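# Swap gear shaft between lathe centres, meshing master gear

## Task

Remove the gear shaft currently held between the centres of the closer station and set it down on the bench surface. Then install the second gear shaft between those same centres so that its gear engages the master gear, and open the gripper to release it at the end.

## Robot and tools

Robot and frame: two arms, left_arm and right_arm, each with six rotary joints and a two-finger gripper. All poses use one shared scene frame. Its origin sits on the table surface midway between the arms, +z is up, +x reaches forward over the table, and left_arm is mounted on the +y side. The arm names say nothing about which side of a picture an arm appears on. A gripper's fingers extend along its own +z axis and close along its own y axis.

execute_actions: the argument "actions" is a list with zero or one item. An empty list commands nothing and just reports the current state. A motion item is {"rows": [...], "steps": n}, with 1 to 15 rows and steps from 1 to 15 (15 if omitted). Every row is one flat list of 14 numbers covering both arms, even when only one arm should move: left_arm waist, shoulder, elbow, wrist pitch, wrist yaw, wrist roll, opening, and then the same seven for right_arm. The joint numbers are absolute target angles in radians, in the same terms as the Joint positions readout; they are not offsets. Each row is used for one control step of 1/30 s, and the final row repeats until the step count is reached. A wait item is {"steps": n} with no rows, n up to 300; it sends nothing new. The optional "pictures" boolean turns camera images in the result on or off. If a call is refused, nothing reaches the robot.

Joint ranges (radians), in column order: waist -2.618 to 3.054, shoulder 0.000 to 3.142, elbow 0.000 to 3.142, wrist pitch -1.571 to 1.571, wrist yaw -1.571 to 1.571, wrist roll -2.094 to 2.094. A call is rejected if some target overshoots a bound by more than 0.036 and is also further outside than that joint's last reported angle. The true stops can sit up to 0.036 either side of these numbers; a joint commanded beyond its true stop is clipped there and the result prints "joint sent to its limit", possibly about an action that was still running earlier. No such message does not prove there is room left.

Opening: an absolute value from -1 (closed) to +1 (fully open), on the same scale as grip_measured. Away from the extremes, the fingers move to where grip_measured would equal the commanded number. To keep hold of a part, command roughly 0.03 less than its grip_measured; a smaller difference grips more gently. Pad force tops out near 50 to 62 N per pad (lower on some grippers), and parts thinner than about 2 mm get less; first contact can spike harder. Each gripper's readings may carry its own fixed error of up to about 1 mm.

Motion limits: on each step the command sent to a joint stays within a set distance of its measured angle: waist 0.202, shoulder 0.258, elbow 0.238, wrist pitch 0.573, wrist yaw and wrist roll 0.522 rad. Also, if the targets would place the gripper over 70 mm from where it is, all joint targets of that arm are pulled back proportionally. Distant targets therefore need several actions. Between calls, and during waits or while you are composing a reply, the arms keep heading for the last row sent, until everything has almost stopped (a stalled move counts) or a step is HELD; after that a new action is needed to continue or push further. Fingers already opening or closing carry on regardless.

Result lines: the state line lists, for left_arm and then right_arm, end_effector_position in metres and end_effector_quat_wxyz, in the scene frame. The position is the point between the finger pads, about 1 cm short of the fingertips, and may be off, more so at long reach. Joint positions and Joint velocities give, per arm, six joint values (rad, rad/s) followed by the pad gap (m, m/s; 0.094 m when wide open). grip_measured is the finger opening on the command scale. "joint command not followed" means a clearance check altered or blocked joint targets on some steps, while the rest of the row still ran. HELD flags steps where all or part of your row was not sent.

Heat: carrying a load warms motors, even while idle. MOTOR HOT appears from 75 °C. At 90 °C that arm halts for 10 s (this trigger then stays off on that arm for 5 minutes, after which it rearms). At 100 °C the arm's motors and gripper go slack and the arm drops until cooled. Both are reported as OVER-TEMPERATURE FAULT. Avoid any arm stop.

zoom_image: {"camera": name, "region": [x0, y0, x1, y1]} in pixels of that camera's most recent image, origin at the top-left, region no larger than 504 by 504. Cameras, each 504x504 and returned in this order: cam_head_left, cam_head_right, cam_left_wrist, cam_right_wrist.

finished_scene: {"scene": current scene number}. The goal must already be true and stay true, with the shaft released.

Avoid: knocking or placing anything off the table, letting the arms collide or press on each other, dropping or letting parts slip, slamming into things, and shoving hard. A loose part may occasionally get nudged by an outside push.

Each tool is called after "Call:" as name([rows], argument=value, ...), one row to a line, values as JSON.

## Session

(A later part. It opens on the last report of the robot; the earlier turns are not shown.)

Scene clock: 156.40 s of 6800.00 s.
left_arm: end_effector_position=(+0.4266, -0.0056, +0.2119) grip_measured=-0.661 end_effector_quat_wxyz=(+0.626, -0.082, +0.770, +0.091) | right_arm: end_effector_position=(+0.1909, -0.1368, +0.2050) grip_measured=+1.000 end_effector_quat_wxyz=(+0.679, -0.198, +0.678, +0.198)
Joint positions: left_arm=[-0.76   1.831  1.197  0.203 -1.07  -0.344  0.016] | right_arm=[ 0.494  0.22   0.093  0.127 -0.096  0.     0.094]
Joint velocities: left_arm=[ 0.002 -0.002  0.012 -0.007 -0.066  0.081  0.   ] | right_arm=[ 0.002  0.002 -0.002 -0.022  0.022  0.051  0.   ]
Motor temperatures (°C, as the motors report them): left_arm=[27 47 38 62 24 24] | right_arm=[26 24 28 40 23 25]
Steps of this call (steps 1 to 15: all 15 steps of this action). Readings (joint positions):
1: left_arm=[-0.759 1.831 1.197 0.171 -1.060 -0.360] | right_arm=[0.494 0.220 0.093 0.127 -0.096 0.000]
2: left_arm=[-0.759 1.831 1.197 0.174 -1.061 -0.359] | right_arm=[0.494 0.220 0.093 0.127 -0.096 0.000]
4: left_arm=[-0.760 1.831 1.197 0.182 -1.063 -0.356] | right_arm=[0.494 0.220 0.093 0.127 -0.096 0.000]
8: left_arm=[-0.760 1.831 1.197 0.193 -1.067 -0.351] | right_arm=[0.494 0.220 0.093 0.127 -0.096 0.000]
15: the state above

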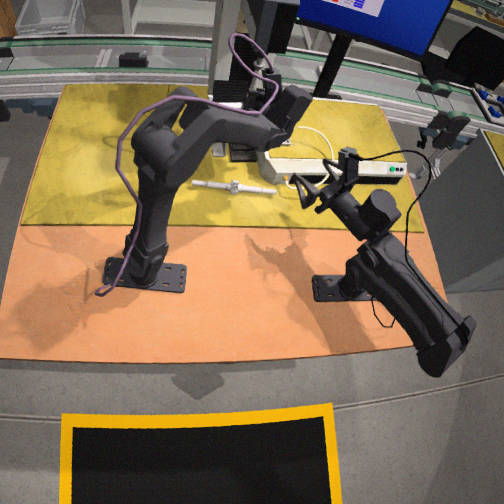

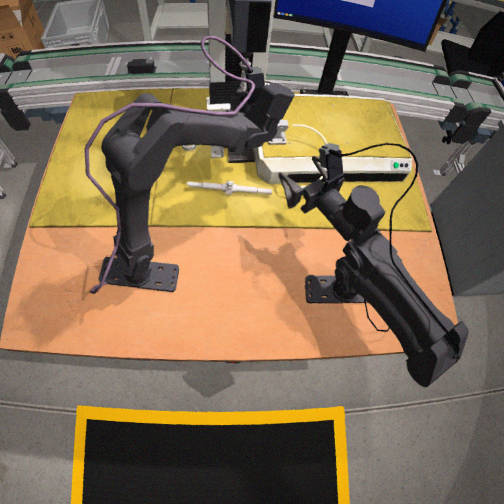

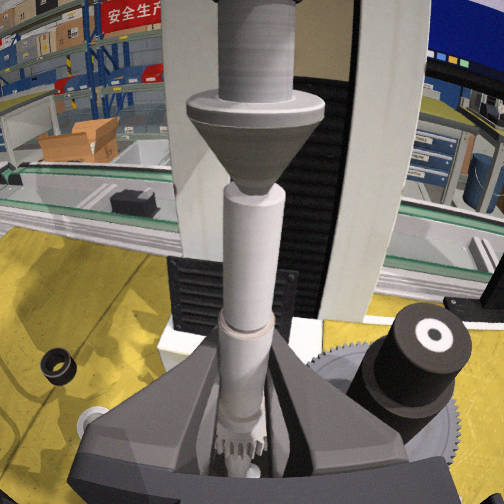

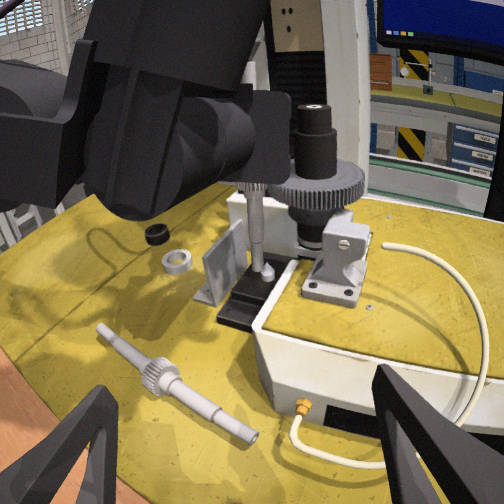

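Call:
execute_actions([
  {"rows":[[-0.785,1.755,1.25,0.49,-1.09,-0.31,-0.76,0.5,0.2,0.1,0.15,-0.1,0,1]]},
], pictures=false)

Call:
execute_actions([
  {"rows":[[-0.785,1.77,1.25,0.45,-1.015,-0.455,-0.76,0.5,0.2,0.1,0.15,-0.1,0,1]]},
])

Call:
zoom_image(camera="cam_right_wrist", region=[190,150,340,300])

Scene clock: 162.07 s of 6800.00 s.
left_arm: end_effector_position=(+0.4286, -0.0065, +0.2200) grip_measured=-0.661 end_effector_quat_wxyz=(+0.637, -0.087, +0.761, +0.087) | right_arm: end_effector_position=(+0.1909, -0.1368, +0.2050) grip_measured=+1.000 end_effector_quat_wxyz=(+0.679, -0.198, +0.678, +0.198)
Joint positions: left_arm=[-0.76   1.831  1.197  0.256 -1.078 -0.314  0.016] | right_arm=[ 0.494  0.22   0.093  0.127 -0.096  0.     0.094]
Joint velocities: left_arm=[-0.002  0.002  0.007 -0.051 -0.007 -0.037 -0.   ] | right_arm=[-0.002  0.017 -0.007  0.022  0.007  0.051  0.   ]
Motor temperatures (°C, as the motors report them): left_arm=[27 47 38 64 24 24] | right_arm=[26 24 28 40 23 25]
Steps of this call (steps 1 to 15: the robot went on to your last target; steps 16 to 90: nothing new was sent; then 2.17 s passed at rest; steps 91 to 105: all 15 steps of this action). Readings (joint positions):
91: left_arm=[-0.760 1.831 1.197 0.216 -1.073 -0.335] | right_arm=[0.494 0.220 0.093 0.127 -0.096 0.000]
92: left_arm=[-0.760 1.831 1.197 0.220 -1.074 -0.332] | right_arm=[0.494 0.220 0.093 0.127 -0.096 0.000]
94: left_arm=[-0.760 1.831 1.197 0.231 -1.076 -0.326] | right_arm=[0.494 0.220 0.093 0.127 -0.096 0.000]
98: left_arm=[-0.760 1.831 1.197 0.243 -1.079 -0.319] | right_arm=[0.494 0.220 0.093 0.127 -0.096 0.000]
105: the state above

Scene clock: 162.57 s of 6800.00 s.
left_arm: end_effector_position=(+0.4293, -0.0092, +0.2184) grip_measured=-0.661 end_effector_quat_wxyz=(+0.637, -0.106, +0.761, +0.060) | right_arm: end_effector_position=(+0.1909, -0.1368, +0.2050) grip_measured=+1.000 end_effector_quat_wxyz=(+0.679, -0.198, +0.678, +0.198)
Joint positions: left_arm=[-0.759  1.831  1.197  0.253 -1.059 -0.38   0.016] | right_arm=[ 0.494  0.22   0.093  0.127 -0.096  0.     0.094]
Joint velocities: left_arm=[-0.007 -0.012 -0.022  0.022  0.022  0.051 -0.001] | right_arm=[ 0.002 -0.012  0.012 -0.037 -0.022 -0.051  0.   ]
Motor temperatures (°C, as the motors report them): left_arm=[27 47 38 64 24 24] | right_arm=[26 24 28 40 23 25]
Steps of this call (steps 1 to 15: all 15 steps of this action). Readings (joint positions):
1: left_arm=[-0.760 1.831 1.197 0.256 -1.075 -0.332] | right_arm=[0.494 0.220 0.093 0.127 -0.096 0.000]
2: left_arm=[-0.759 1.831 1.197 0.255 -1.071 -0.345] | right_arm=[0.494 0.220 0.093 0.127 -0.096 0.000]
4: left_arm=[-0.759 1.831 1.197 0.255 -1.061 -0.367] | right_arm=[0.494 0.220 0.093 0.127 -0.096 0.000]
8: left_arm=[-0.759 1.831 1.197 0.253 -1.059 -0.379] | right_arm=[0.494 0.220 0.093 0.127 -0.096 0.000]
15: the state above

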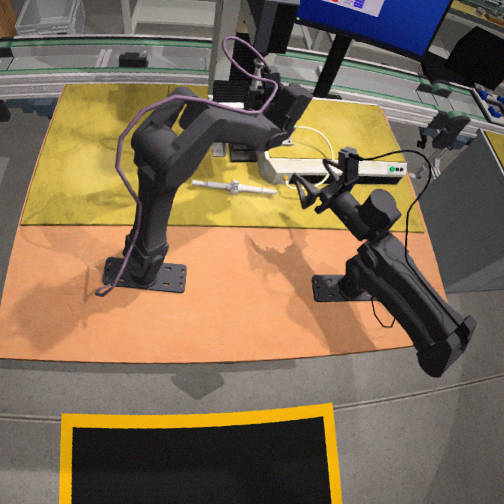

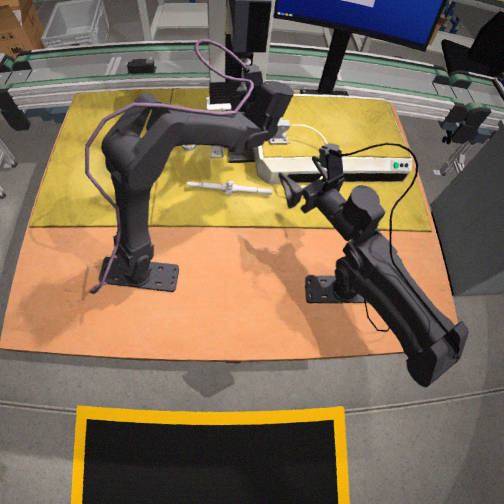

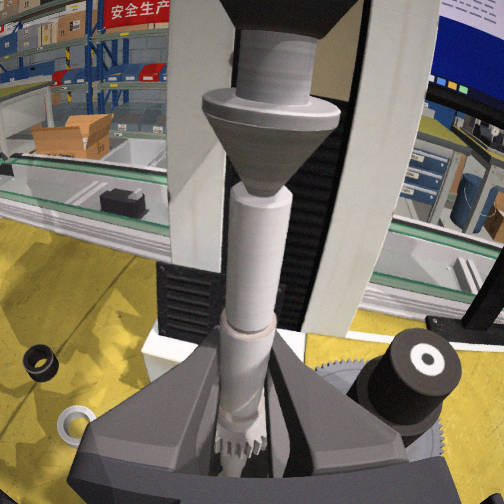

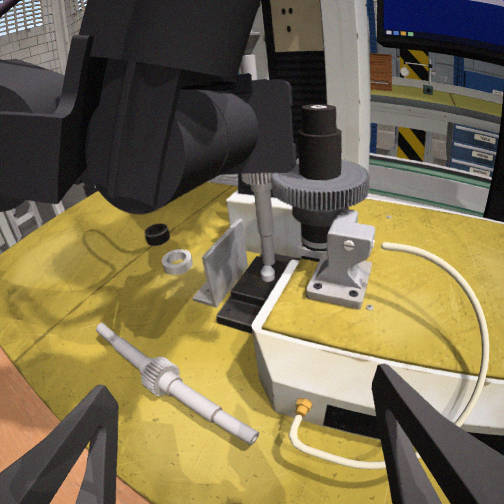

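Region (190, 150, 340, 300) of cam_right_wrist's 504x504 image, scaled by 3.360, with more detail than that image has.

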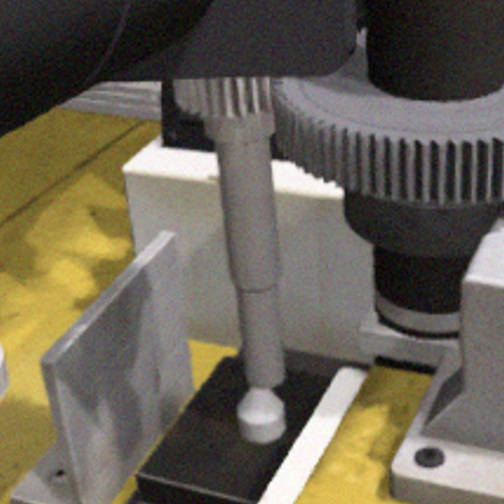

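Call:
execute_actions([
  {"rows":[[-0.77,1.8,1.22,0.33,-1.05,-0.41,-0.76,0.5,0.2,0.1,0.15,-0.1,0,1]]},
])

Call:
zoom_image(camera="cam_right_wrist", region=[190,150,340,300])

Scene clock: 166.40 s of 6800.00 s.
left_arm: end_effector_position=(+0.4288, -0.0079, +0.2127) grip_measured=-0.661 end_effector_quat_wxyz=(+0.629, -0.096, +0.768, +0.070) | right_arm: end_effector_position=(+0.1909, -0.1368, +0.2050) grip_measured=+1.000 end_effector_quat_wxyz=(+0.679, -0.198, +0.678, +0.198)
Joint positions: left_arm=[-0.757  1.832  1.196  0.223 -1.054 -0.377  0.016] | right_arm=[ 0.494  0.22   0.093  0.127 -0.096  0.     0.094]
Joint velocities: left_arm=[ 0.002 -0.002 -0.017 -0.066 -0.051 -0.022 -0.   ] | right_arm=[ 0.007 -0.012 -0.002  0.007 -0.051 -0.037  0.   ]
Motor temperatures (°C, as the motors report them): left_arm=[27 47 38 65 24 25] | right_arm=[26 24 28 40 23 25]
Steps of this call (steps 1 to 15: the robot went on to your last target; steps 16 to 90: nothing new was sent; then 0.33 s passed at rest; steps 91 to 105: all 15 steps of this action). Readings (joint positions):
91: left_arm=[-0.759 1.831 1.196 0.243 -1.059 -0.377] | right_arm=[0.494 0.220 0.093 0.127 -0.096 0.000]
92: left_arm=[-0.759 1.831 1.196 0.233 -1.057 -0.377] | right_arm=[0.494 0.220 0.093 0.127 -0.096 0.000]
94: left_arm=[-0.757 1.832 1.196 0.224 -1.055 -0.377] | right_arm=[0.494 0.220 0.093 0.127 -0.096 0.000]
98: left_arm=[-0.757 1.832 1.196 0.223 -1.054 -0.377] | right_arm=[0.494 0.220 0.093 0.127 -0.096 0.000]
105: the state above

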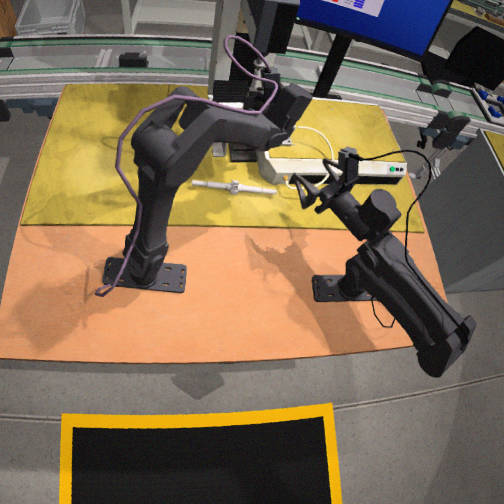

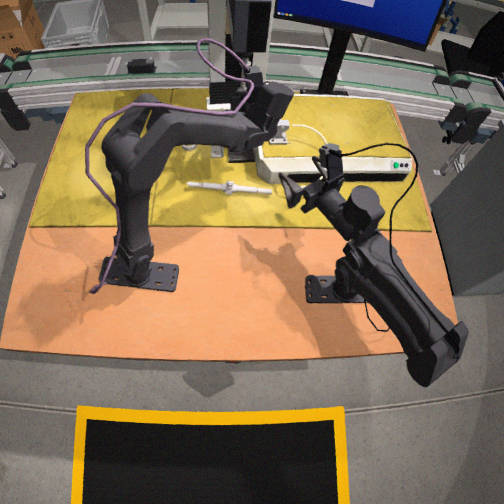

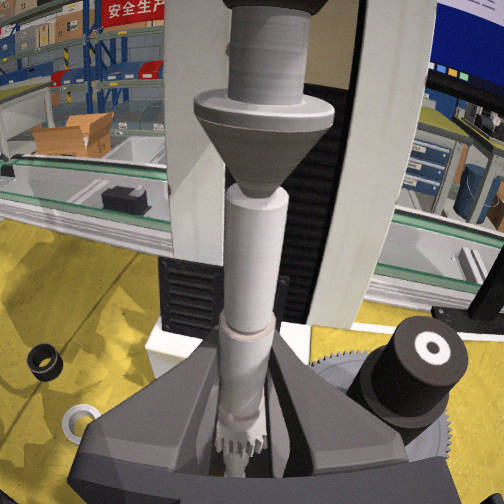

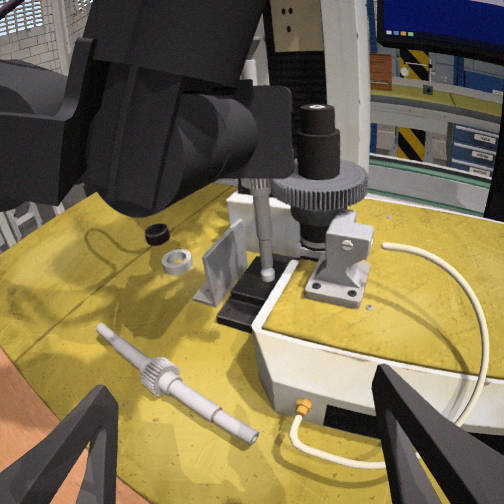

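Region (190, 150, 340, 300) of cam_right_wrist's 504x504 image, scaled by 3.360, with more detail than that image has.

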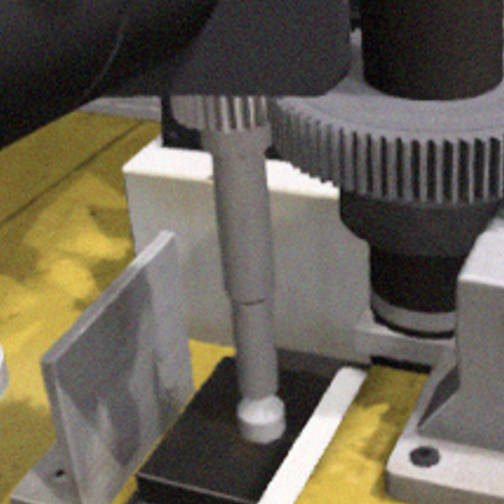

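Call:
execute_actions([
  {"rows":[[-0.73,1.77,1.13,0.38,-0.91,-0.29,-0.76,0.5,0.2,0.1,0.15,-0.1,0,1]],"steps":10},
], pictures=false)

Call:
execute_actions([
  {"rows":[[-0.697,1.73,1.045,0.48,-0.77,-0.22,-0.76,0.5,0.2,0.1,0.15,-0.1,0,1]]},
])

Call:
zoom_image(camera="cam_right_wrist", region=[190,150,340,300])

Scene clock: 172.80 s of 6800.00 s.
left_arm: end_effector_position=(+0.4291, -0.0079, +0.2107) grip_measured=-0.661 end_effector_quat_wxyz=(+0.631, -0.062, +0.772, +0.052) | right_arm: end_effector_position=(+0.1909, -0.1368, +0.2050) grip_measured=+1.000 end_effector_quat_wxyz=(+0.679, -0.198, +0.678, +0.198)
Joint positions: left_arm=[-0.74   1.798  1.13   0.307 -0.971 -0.3    0.016] | right_arm=[ 0.494  0.22   0.093  0.127 -0.096  0.     0.094]
Joint velocities: left_arm=[ 0.007  0.002 -0.027  0.037 -0.037  0.037 -0.   ] | right_arm=[-0.002  0.002 -0.012  0.007  0.022 -0.037  0.   ]
Motor temperatures (°C, as the motors report them): left_arm=[27 46 37 63 24 24] | right_arm=[26 24 28 40 23 25]
Steps of this call (steps 1 to 15: the robot went on to your last target; steps 16 to 90: nothing new was sent; then 3.07 s passed at rest; steps 91 to 100: all 10 steps of this action). Readings (joint positions):
91: left_arm=[-0.753 1.829 1.183 0.237 -1.043 -0.361] | right_arm=[0.494 0.220 0.093 0.127 -0.096 0.000]
92: left_arm=[-0.749 1.818 1.165 0.260 -1.018 -0.343] | right_arm=[0.494 0.220 0.093 0.127 -0.096 0.000]
94: left_arm=[-0.743 1.803 1.143 0.283 -0.984 -0.320] | right_arm=[0.494 0.220 0.093 0.127 -0.096 0.000]
98: left_arm=[-0.740 1.798 1.132 0.303 -0.971 -0.303] | right_arm=[0.494 0.220 0.093 0.127 -0.096 0.000]
100: the state above

Scene clock: 173.30 s of 6800.00 s.
left_arm: end_effector_position=(+0.4290, -0.0087, +0.2103) grip_measured=-0.661 end_effector_quat_wxyz=(+0.635, -0.021, +0.772, +0.017) | right_arm: end_effector_position=(+0.1909, -0.1368, +0.2050) grip_measured=+1.000 end_effector_quat_wxyz=(+0.679, -0.198, +0.678, +0.198)
Joint positions: left_arm=[-0.711  1.75   1.045  0.412 -0.842 -0.222  0.016] | right_arm=[ 0.494  0.22   0.093  0.127 -0.096  0.     0.094]
Joint velocities: left_arm=[-0.012 -0.002 -0.007  0.037 -0.007 -0.081  0.001] | right_arm=[ 0.017  0.007  0.017  0.007 -0.051  0.007  0.   ]
Motor temperatures (°C, as the motors report them): left_arm=[27 46 37 63 24 24] | right_arm=[26 24 28 40 23 25]
Steps of this call (steps 1 to 15: all 15 steps of this action). Readings (joint positions):
1: left_arm=[-0.736 1.791 1.114 0.329 -0.955 -0.287] | right_arm=[0.494 0.220 0.093 0.127 -0.096 0.000]
2: left_arm=[-0.728 1.776 1.090 0.355 -0.918 -0.270] | right_arm=[0.494 0.220 0.093 0.127 -0.096 0.000]
4: left_arm=[-0.717 1.758 1.063 0.383 -0.867 -0.246] | right_arm=[0.494 0.220 0.093 0.127 -0.096 0.000]
8: left_arm=[-0.712 1.750 1.048 0.405 -0.844 -0.227] | right_arm=[0.494 0.220 0.093 0.127 -0.096 0.000]
15: the state above

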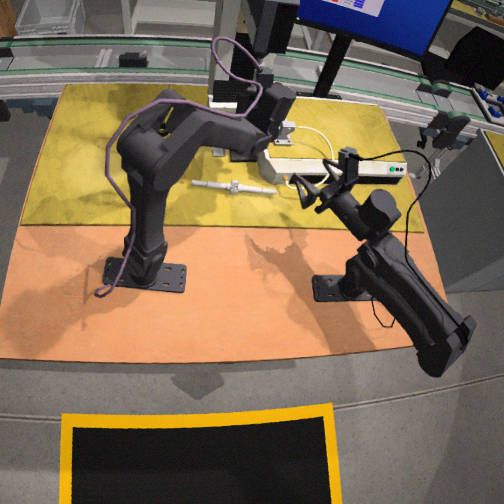

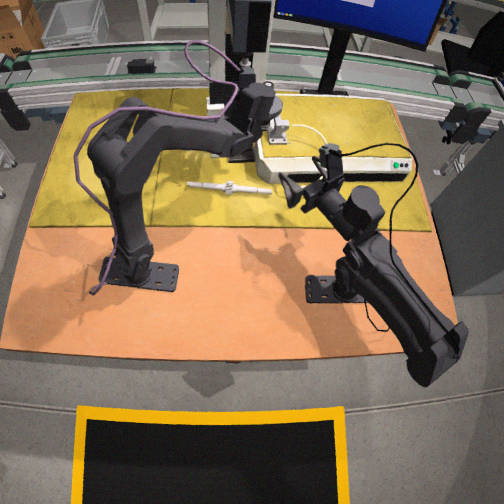

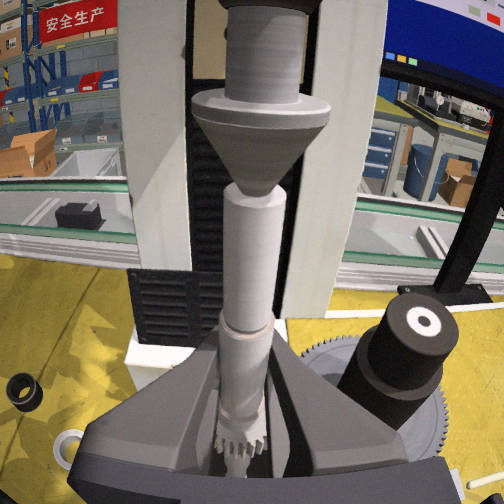

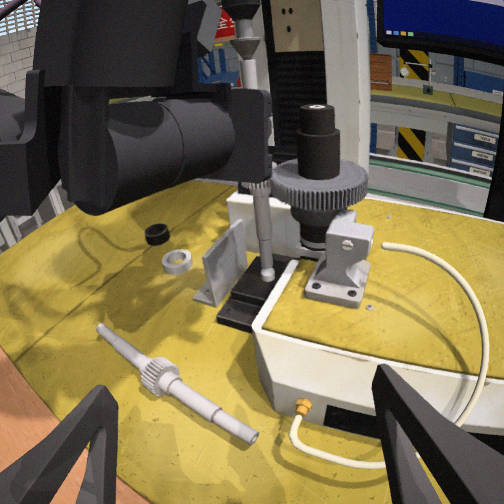

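Region (190, 150, 340, 300) of cam_right_wrist's 504x504 image, scaled by 3.360, with more detail than that image has.

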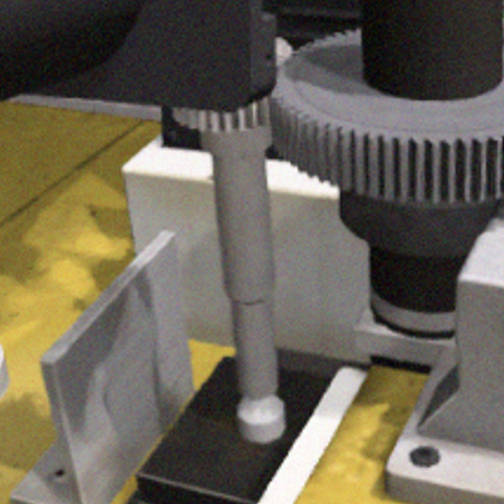

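Call:
execute_actions([
  {"rows":[[-0.645,1.67,0.96,0.53,-0.6,-0.14,-0.76,0.5,0.2,0.1,0.15,-0.1,0,1]],"steps":10},
], pictures=false)

Call:
execute_actions([
  {"rows":[[-0.585,1.625,0.905,0.58,-0.4,-0.085,-0.76,0.5,0.2,0.1,0.15,-0.1,0,1]]},
])

Call:
zoom_image(camera="cam_right_wrist", region=[190,150,340,300])

Scene clock: 178.13 s of 6800.00 s.
left_arm: end_effector_position=(+0.4286, -0.0096, +0.2101) grip_measured=-0.661 end_effector_quat_wxyz=(+0.633, +0.037, +0.773, -0.029) | right_arm: end_effector_position=(+0.1909, -0.1368, +0.2050) grip_measured=+1.000 end_effector_quat_wxyz=(+0.679, -0.198, +0.678, +0.198)
Joint positions: left_arm=[-0.66   1.69   0.963  0.476 -0.649 -0.153  0.016] | right_arm=[ 0.494  0.22   0.093  0.127 -0.096  0.     0.094]
Joint velocities: left_arm=[ 0.012 -0.012 -0.022  0.007  0.081  0.051 -0.   ] | right_arm=[ 0.002 -0.002 -0.027 -0.051 -0.022 -0.037  0.   ]
Motor temperatures (°C, as the motors report them): left_arm=[27 45 37 62 24 24] | right_arm=[26 24 28 41 23 25]
Steps of this call (steps 1 to 15: the robot went on to your last target; steps 16 to 90: nothing new was sent; then 1.50 s passed at rest; steps 91 to 100: all 10 steps of this action). Readings (joint positions):
91: left_arm=[-0.704 1.741 1.029 0.427 -0.819 -0.209] | right_arm=[0.494 0.220 0.093 0.127 -0.096 0.000]
92: left_arm=[-0.691 1.723 1.006 0.444 -0.766 -0.193] | right_arm=[0.494 0.220 0.093 0.127 -0.096 0.000]
94: left_arm=[-0.672 1.701 0.980 0.460 -0.693 -0.172] | right_arm=[0.494 0.220 0.093 0.127 -0.096 0.000]
98: left_arm=[-0.661 1.691 0.965 0.473 -0.654 -0.155] | right_arm=[0.494 0.220 0.093 0.127 -0.096 0.000]
100: the state above

Scene clock: 178.63 s of 6800.00 s.
left_arm: end_effector_position=(+0.4282, -0.0105, +0.2101) grip_measured=-0.661 end_effector_quat_wxyz=(+0.628, +0.094, +0.768, -0.077) | right_arm: end_effector_position=(+0.1909, -0.1368, +0.2050) grip_measured=+1.000 end_effector_quat_wxyz=(+0.679, -0.198, +0.678, +0.198)
Joint positions: left_arm=[-0.597  1.643  0.903  0.519 -0.443 -0.097  0.016] | right_arm=[ 0.494  0.22   0.093  0.127 -0.096  0.     0.094]
Joint velocities: left_arm=[-0.002 -0.012 -0.022 -0.051  0.022 -0.037  0.   ] | right_arm=[ 0.002  0.012 -0.017 -0.007 -0.007 -0.066  0.   ]
Motor temperatures (°C, as the motors report them): left_arm=[27 44 36 61 24 24] | right_arm=[26 24 28 41 23 25]
Steps of this call (steps 1 to 15: all 15 steps of this action). Readings (joint positions):
1: left_arm=[-0.651 1.683 0.952 0.485 -0.624 -0.143] | right_arm=[0.494 0.220 0.093 0.127 -0.096 0.000]
2: left_arm=[-0.635 1.669 0.935 0.497 -0.571 -0.131] | right_arm=[0.494 0.220 0.093 0.127 -0.096 0.000]
4: left_arm=[-0.614 1.654 0.917 0.508 -0.499 -0.114] | right_arm=[0.494 0.220 0.093 0.127 -0.096 0.000]
8: left_arm=[-0.601 1.645 0.906 0.516 -0.454 -0.100] | right_arm=[0.494 0.220 0.093 0.127 -0.096 0.000]
15: the state above

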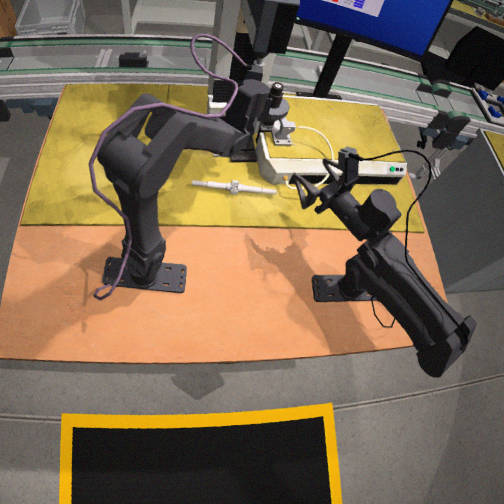

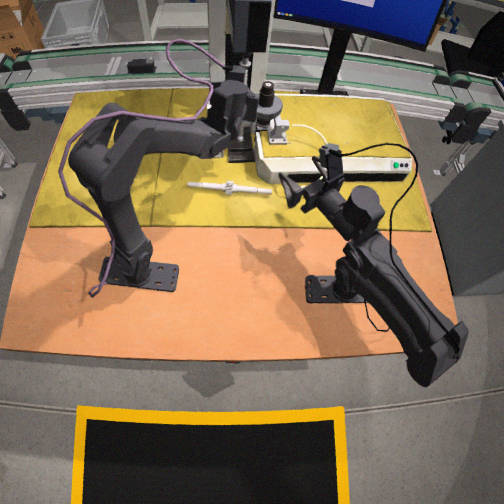

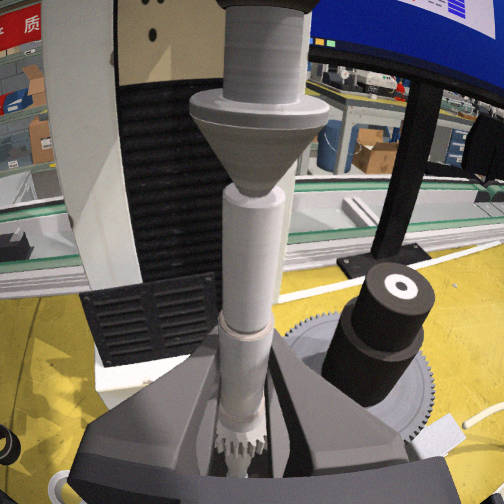

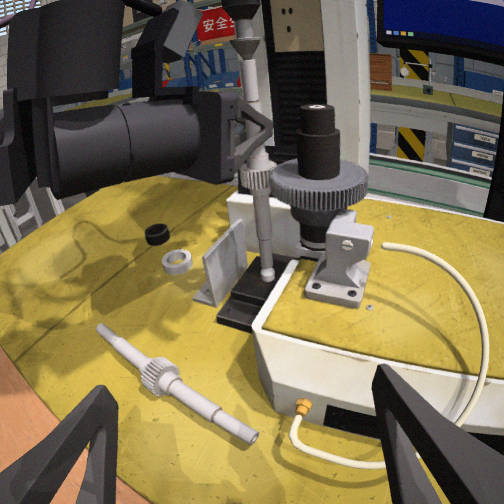

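Region (190, 150, 340, 300) of cam_right_wrist's 504x504 image, scaled by 3.360, with more detail than that image has.

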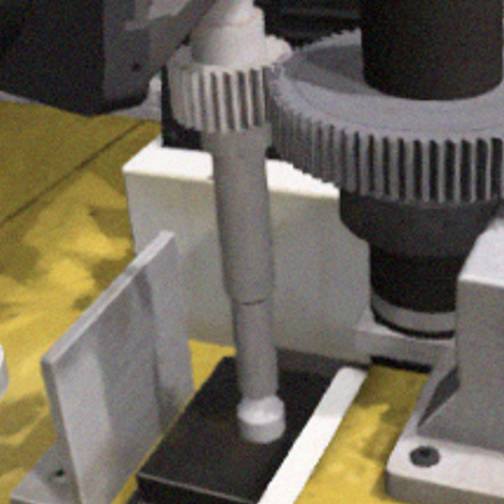

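Probably already meshed; release and inspect.

Call:
execute_actions([
  {"rows":[[-0.597,1.63,0.92,0.54,-0.443,-0.097,0.1,0.5,0.2,0.1,0.15,-0.1,0,1]]},
], pictures=false)

Call:
execute_actions([
  {"rows":[[-0.635,1.44,0.75,0.54,-0.443,-0.097,0.1,0.5,0.2,0.1,0.15,-0.1,0,1]]},
])

Call:
zoom_image(camera="cam_left_wrist", region=[190,270,370,450])

Scene clock: 182.83 s of 6800.00 s.
left_arm: end_effector_position=(+0.4287, -0.0109, +0.2130) grip_measured=+0.098 end_effector_quat_wxyz=(+0.632, +0.092, +0.765, -0.080) | right_arm: end_effector_position=(+0.1909, -0.1368, +0.2050) grip_measured=+1.000 end_effector_quat_wxyz=(+0.679, -0.198, +0.678, +0.198)
Joint positions: left_arm=[-0.597  1.643  0.903  0.531 -0.443 -0.097  0.052] | right_arm=[ 0.494  0.22   0.093  0.127 -0.096  0.     0.094]
Joint velocities: left_arm=[ 0.002  0.002  0.002 -0.007  0.066  0.022  0.   ] | right_arm=[-0.002 -0.012 -0.017 -0.022  0.007 -0.022  0.   ]
Motor temperatures (°C, as the motors report them): left_arm=[27 43 36 61 24 24] | right_arm=[26 24 28 41 23 25]
Steps of this call (steps 1 to 15: the robot went on to your last target; steps 16 to 90: nothing new was sent; then 0.70 s passed at rest; steps 91 to 105: all 15 steps of this action). Readings (joint positions):
91: left_arm=[-0.597 1.643 0.903 0.519 -0.443 -0.097] | right_arm=[0.494 0.220 0.093 0.127 -0.096 0.000]
92: left_arm=[-0.597 1.643 0.903 0.522 -0.443 -0.097] | right_arm=[0.494 0.220 0.093 0.127 -0.096 0.000]
94: left_arm=[-0.597 1.643 0.903 0.527 -0.443 -0.097] | right_arm=[0.494 0.220 0.093 0.127 -0.096 0.000]
98: left_arm=[-0.597 1.643 0.903 0.530 -0.443 -0.097] | right_arm=[0.494 0.220 0.093 0.127 -0.096 0.000]
105: the state above

Scene clock: 183.33 s of 6800.00 s.
left_arm: end_effector_position=(+0.3882, +0.0024, +0.2407) grip_measured=+0.098 end_effector_quat_wxyz=(+0.653, +0.093, +0.744, -0.107) | right_arm: end_effector_position=(+0.1909, -0.1368, +0.2050) grip_measured=+1.000 end_effector_quat_wxyz=(+0.679, -0.198, +0.678, +0.198)
Joint positions: left_arm=[-0.632  1.448  0.763  0.548 -0.44  -0.097  0.052] | right_arm=[ 0.494  0.22   0.093  0.127 -0.096  0.     0.094]
Joint velocities: left_arm=[-0.002 -0.007 -0.007 -0.051  0.051  0.037 -0.001] | right_arm=[-0.007 -0.007 -0.022  0.022 -0.007 -0.037  0.   ]
Motor temperatures (°C, as the motors report them): left_arm=[27 43 36 61 24 24] | right_arm=[26 24 28 41 23 25]
Steps of this call (steps 1 to 15: all 15 steps of this action). Readings (joint positions):
1: left_arm=[-0.600 1.621 0.881 0.535 -0.440 -0.097] | right_arm=[0.494 0.220 0.093 0.127 -0.096 0.000]
2: left_arm=[-0.608 1.573 0.832 0.533 -0.440 -0.097] | right_arm=[0.494 0.220 0.093 0.127 -0.096 0.000]
4: left_arm=[-0.625 1.486 0.769 0.532 -0.440 -0.097] | right_arm=[0.494 0.220 0.093 0.127 -0.096 0.000]
8: left_arm=[-0.632 1.448 0.763 0.548 -0.440 -0.097] | right_arm=[0.494 0.220 0.093 0.127 -0.096 0.000]
15: the state above

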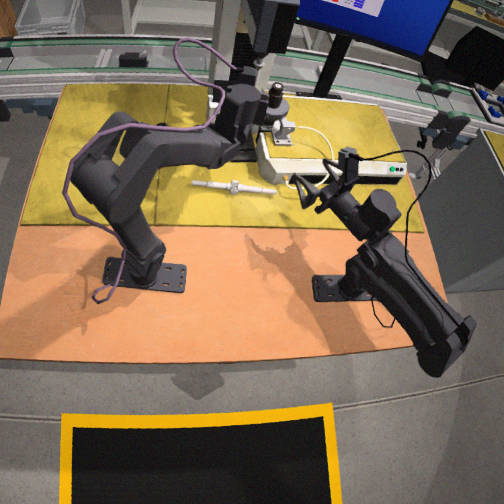

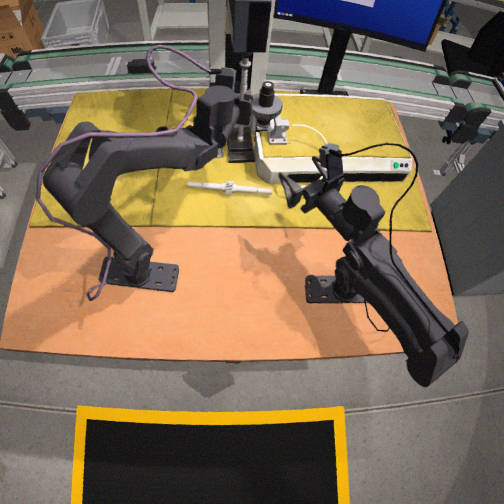

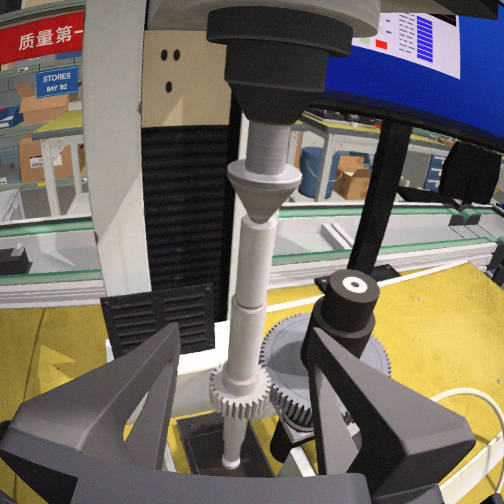

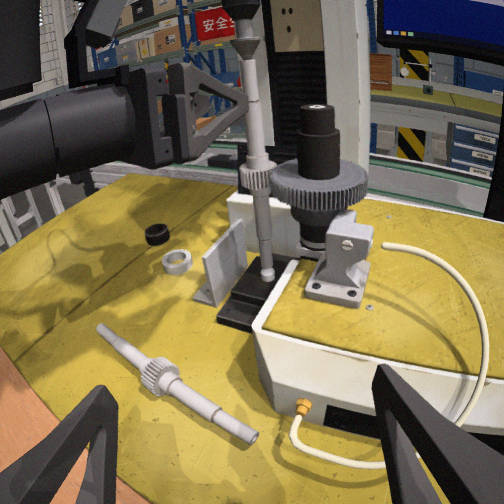

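Region (190, 270, 370, 450) of cam_left_wrist's 504x504 image, scaled by 2.800, with more detail than that image has.

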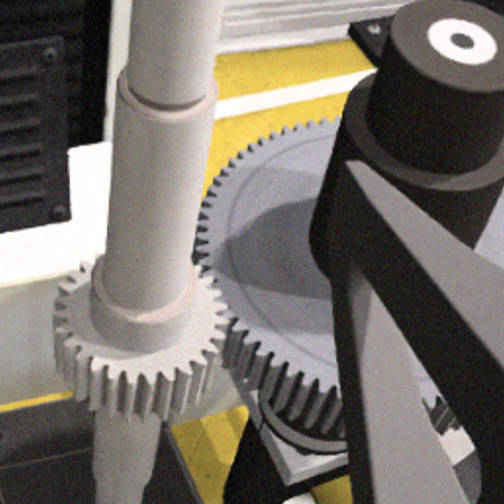

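Call:
finished_scene(scene=2)

The scene is finished: the task was done.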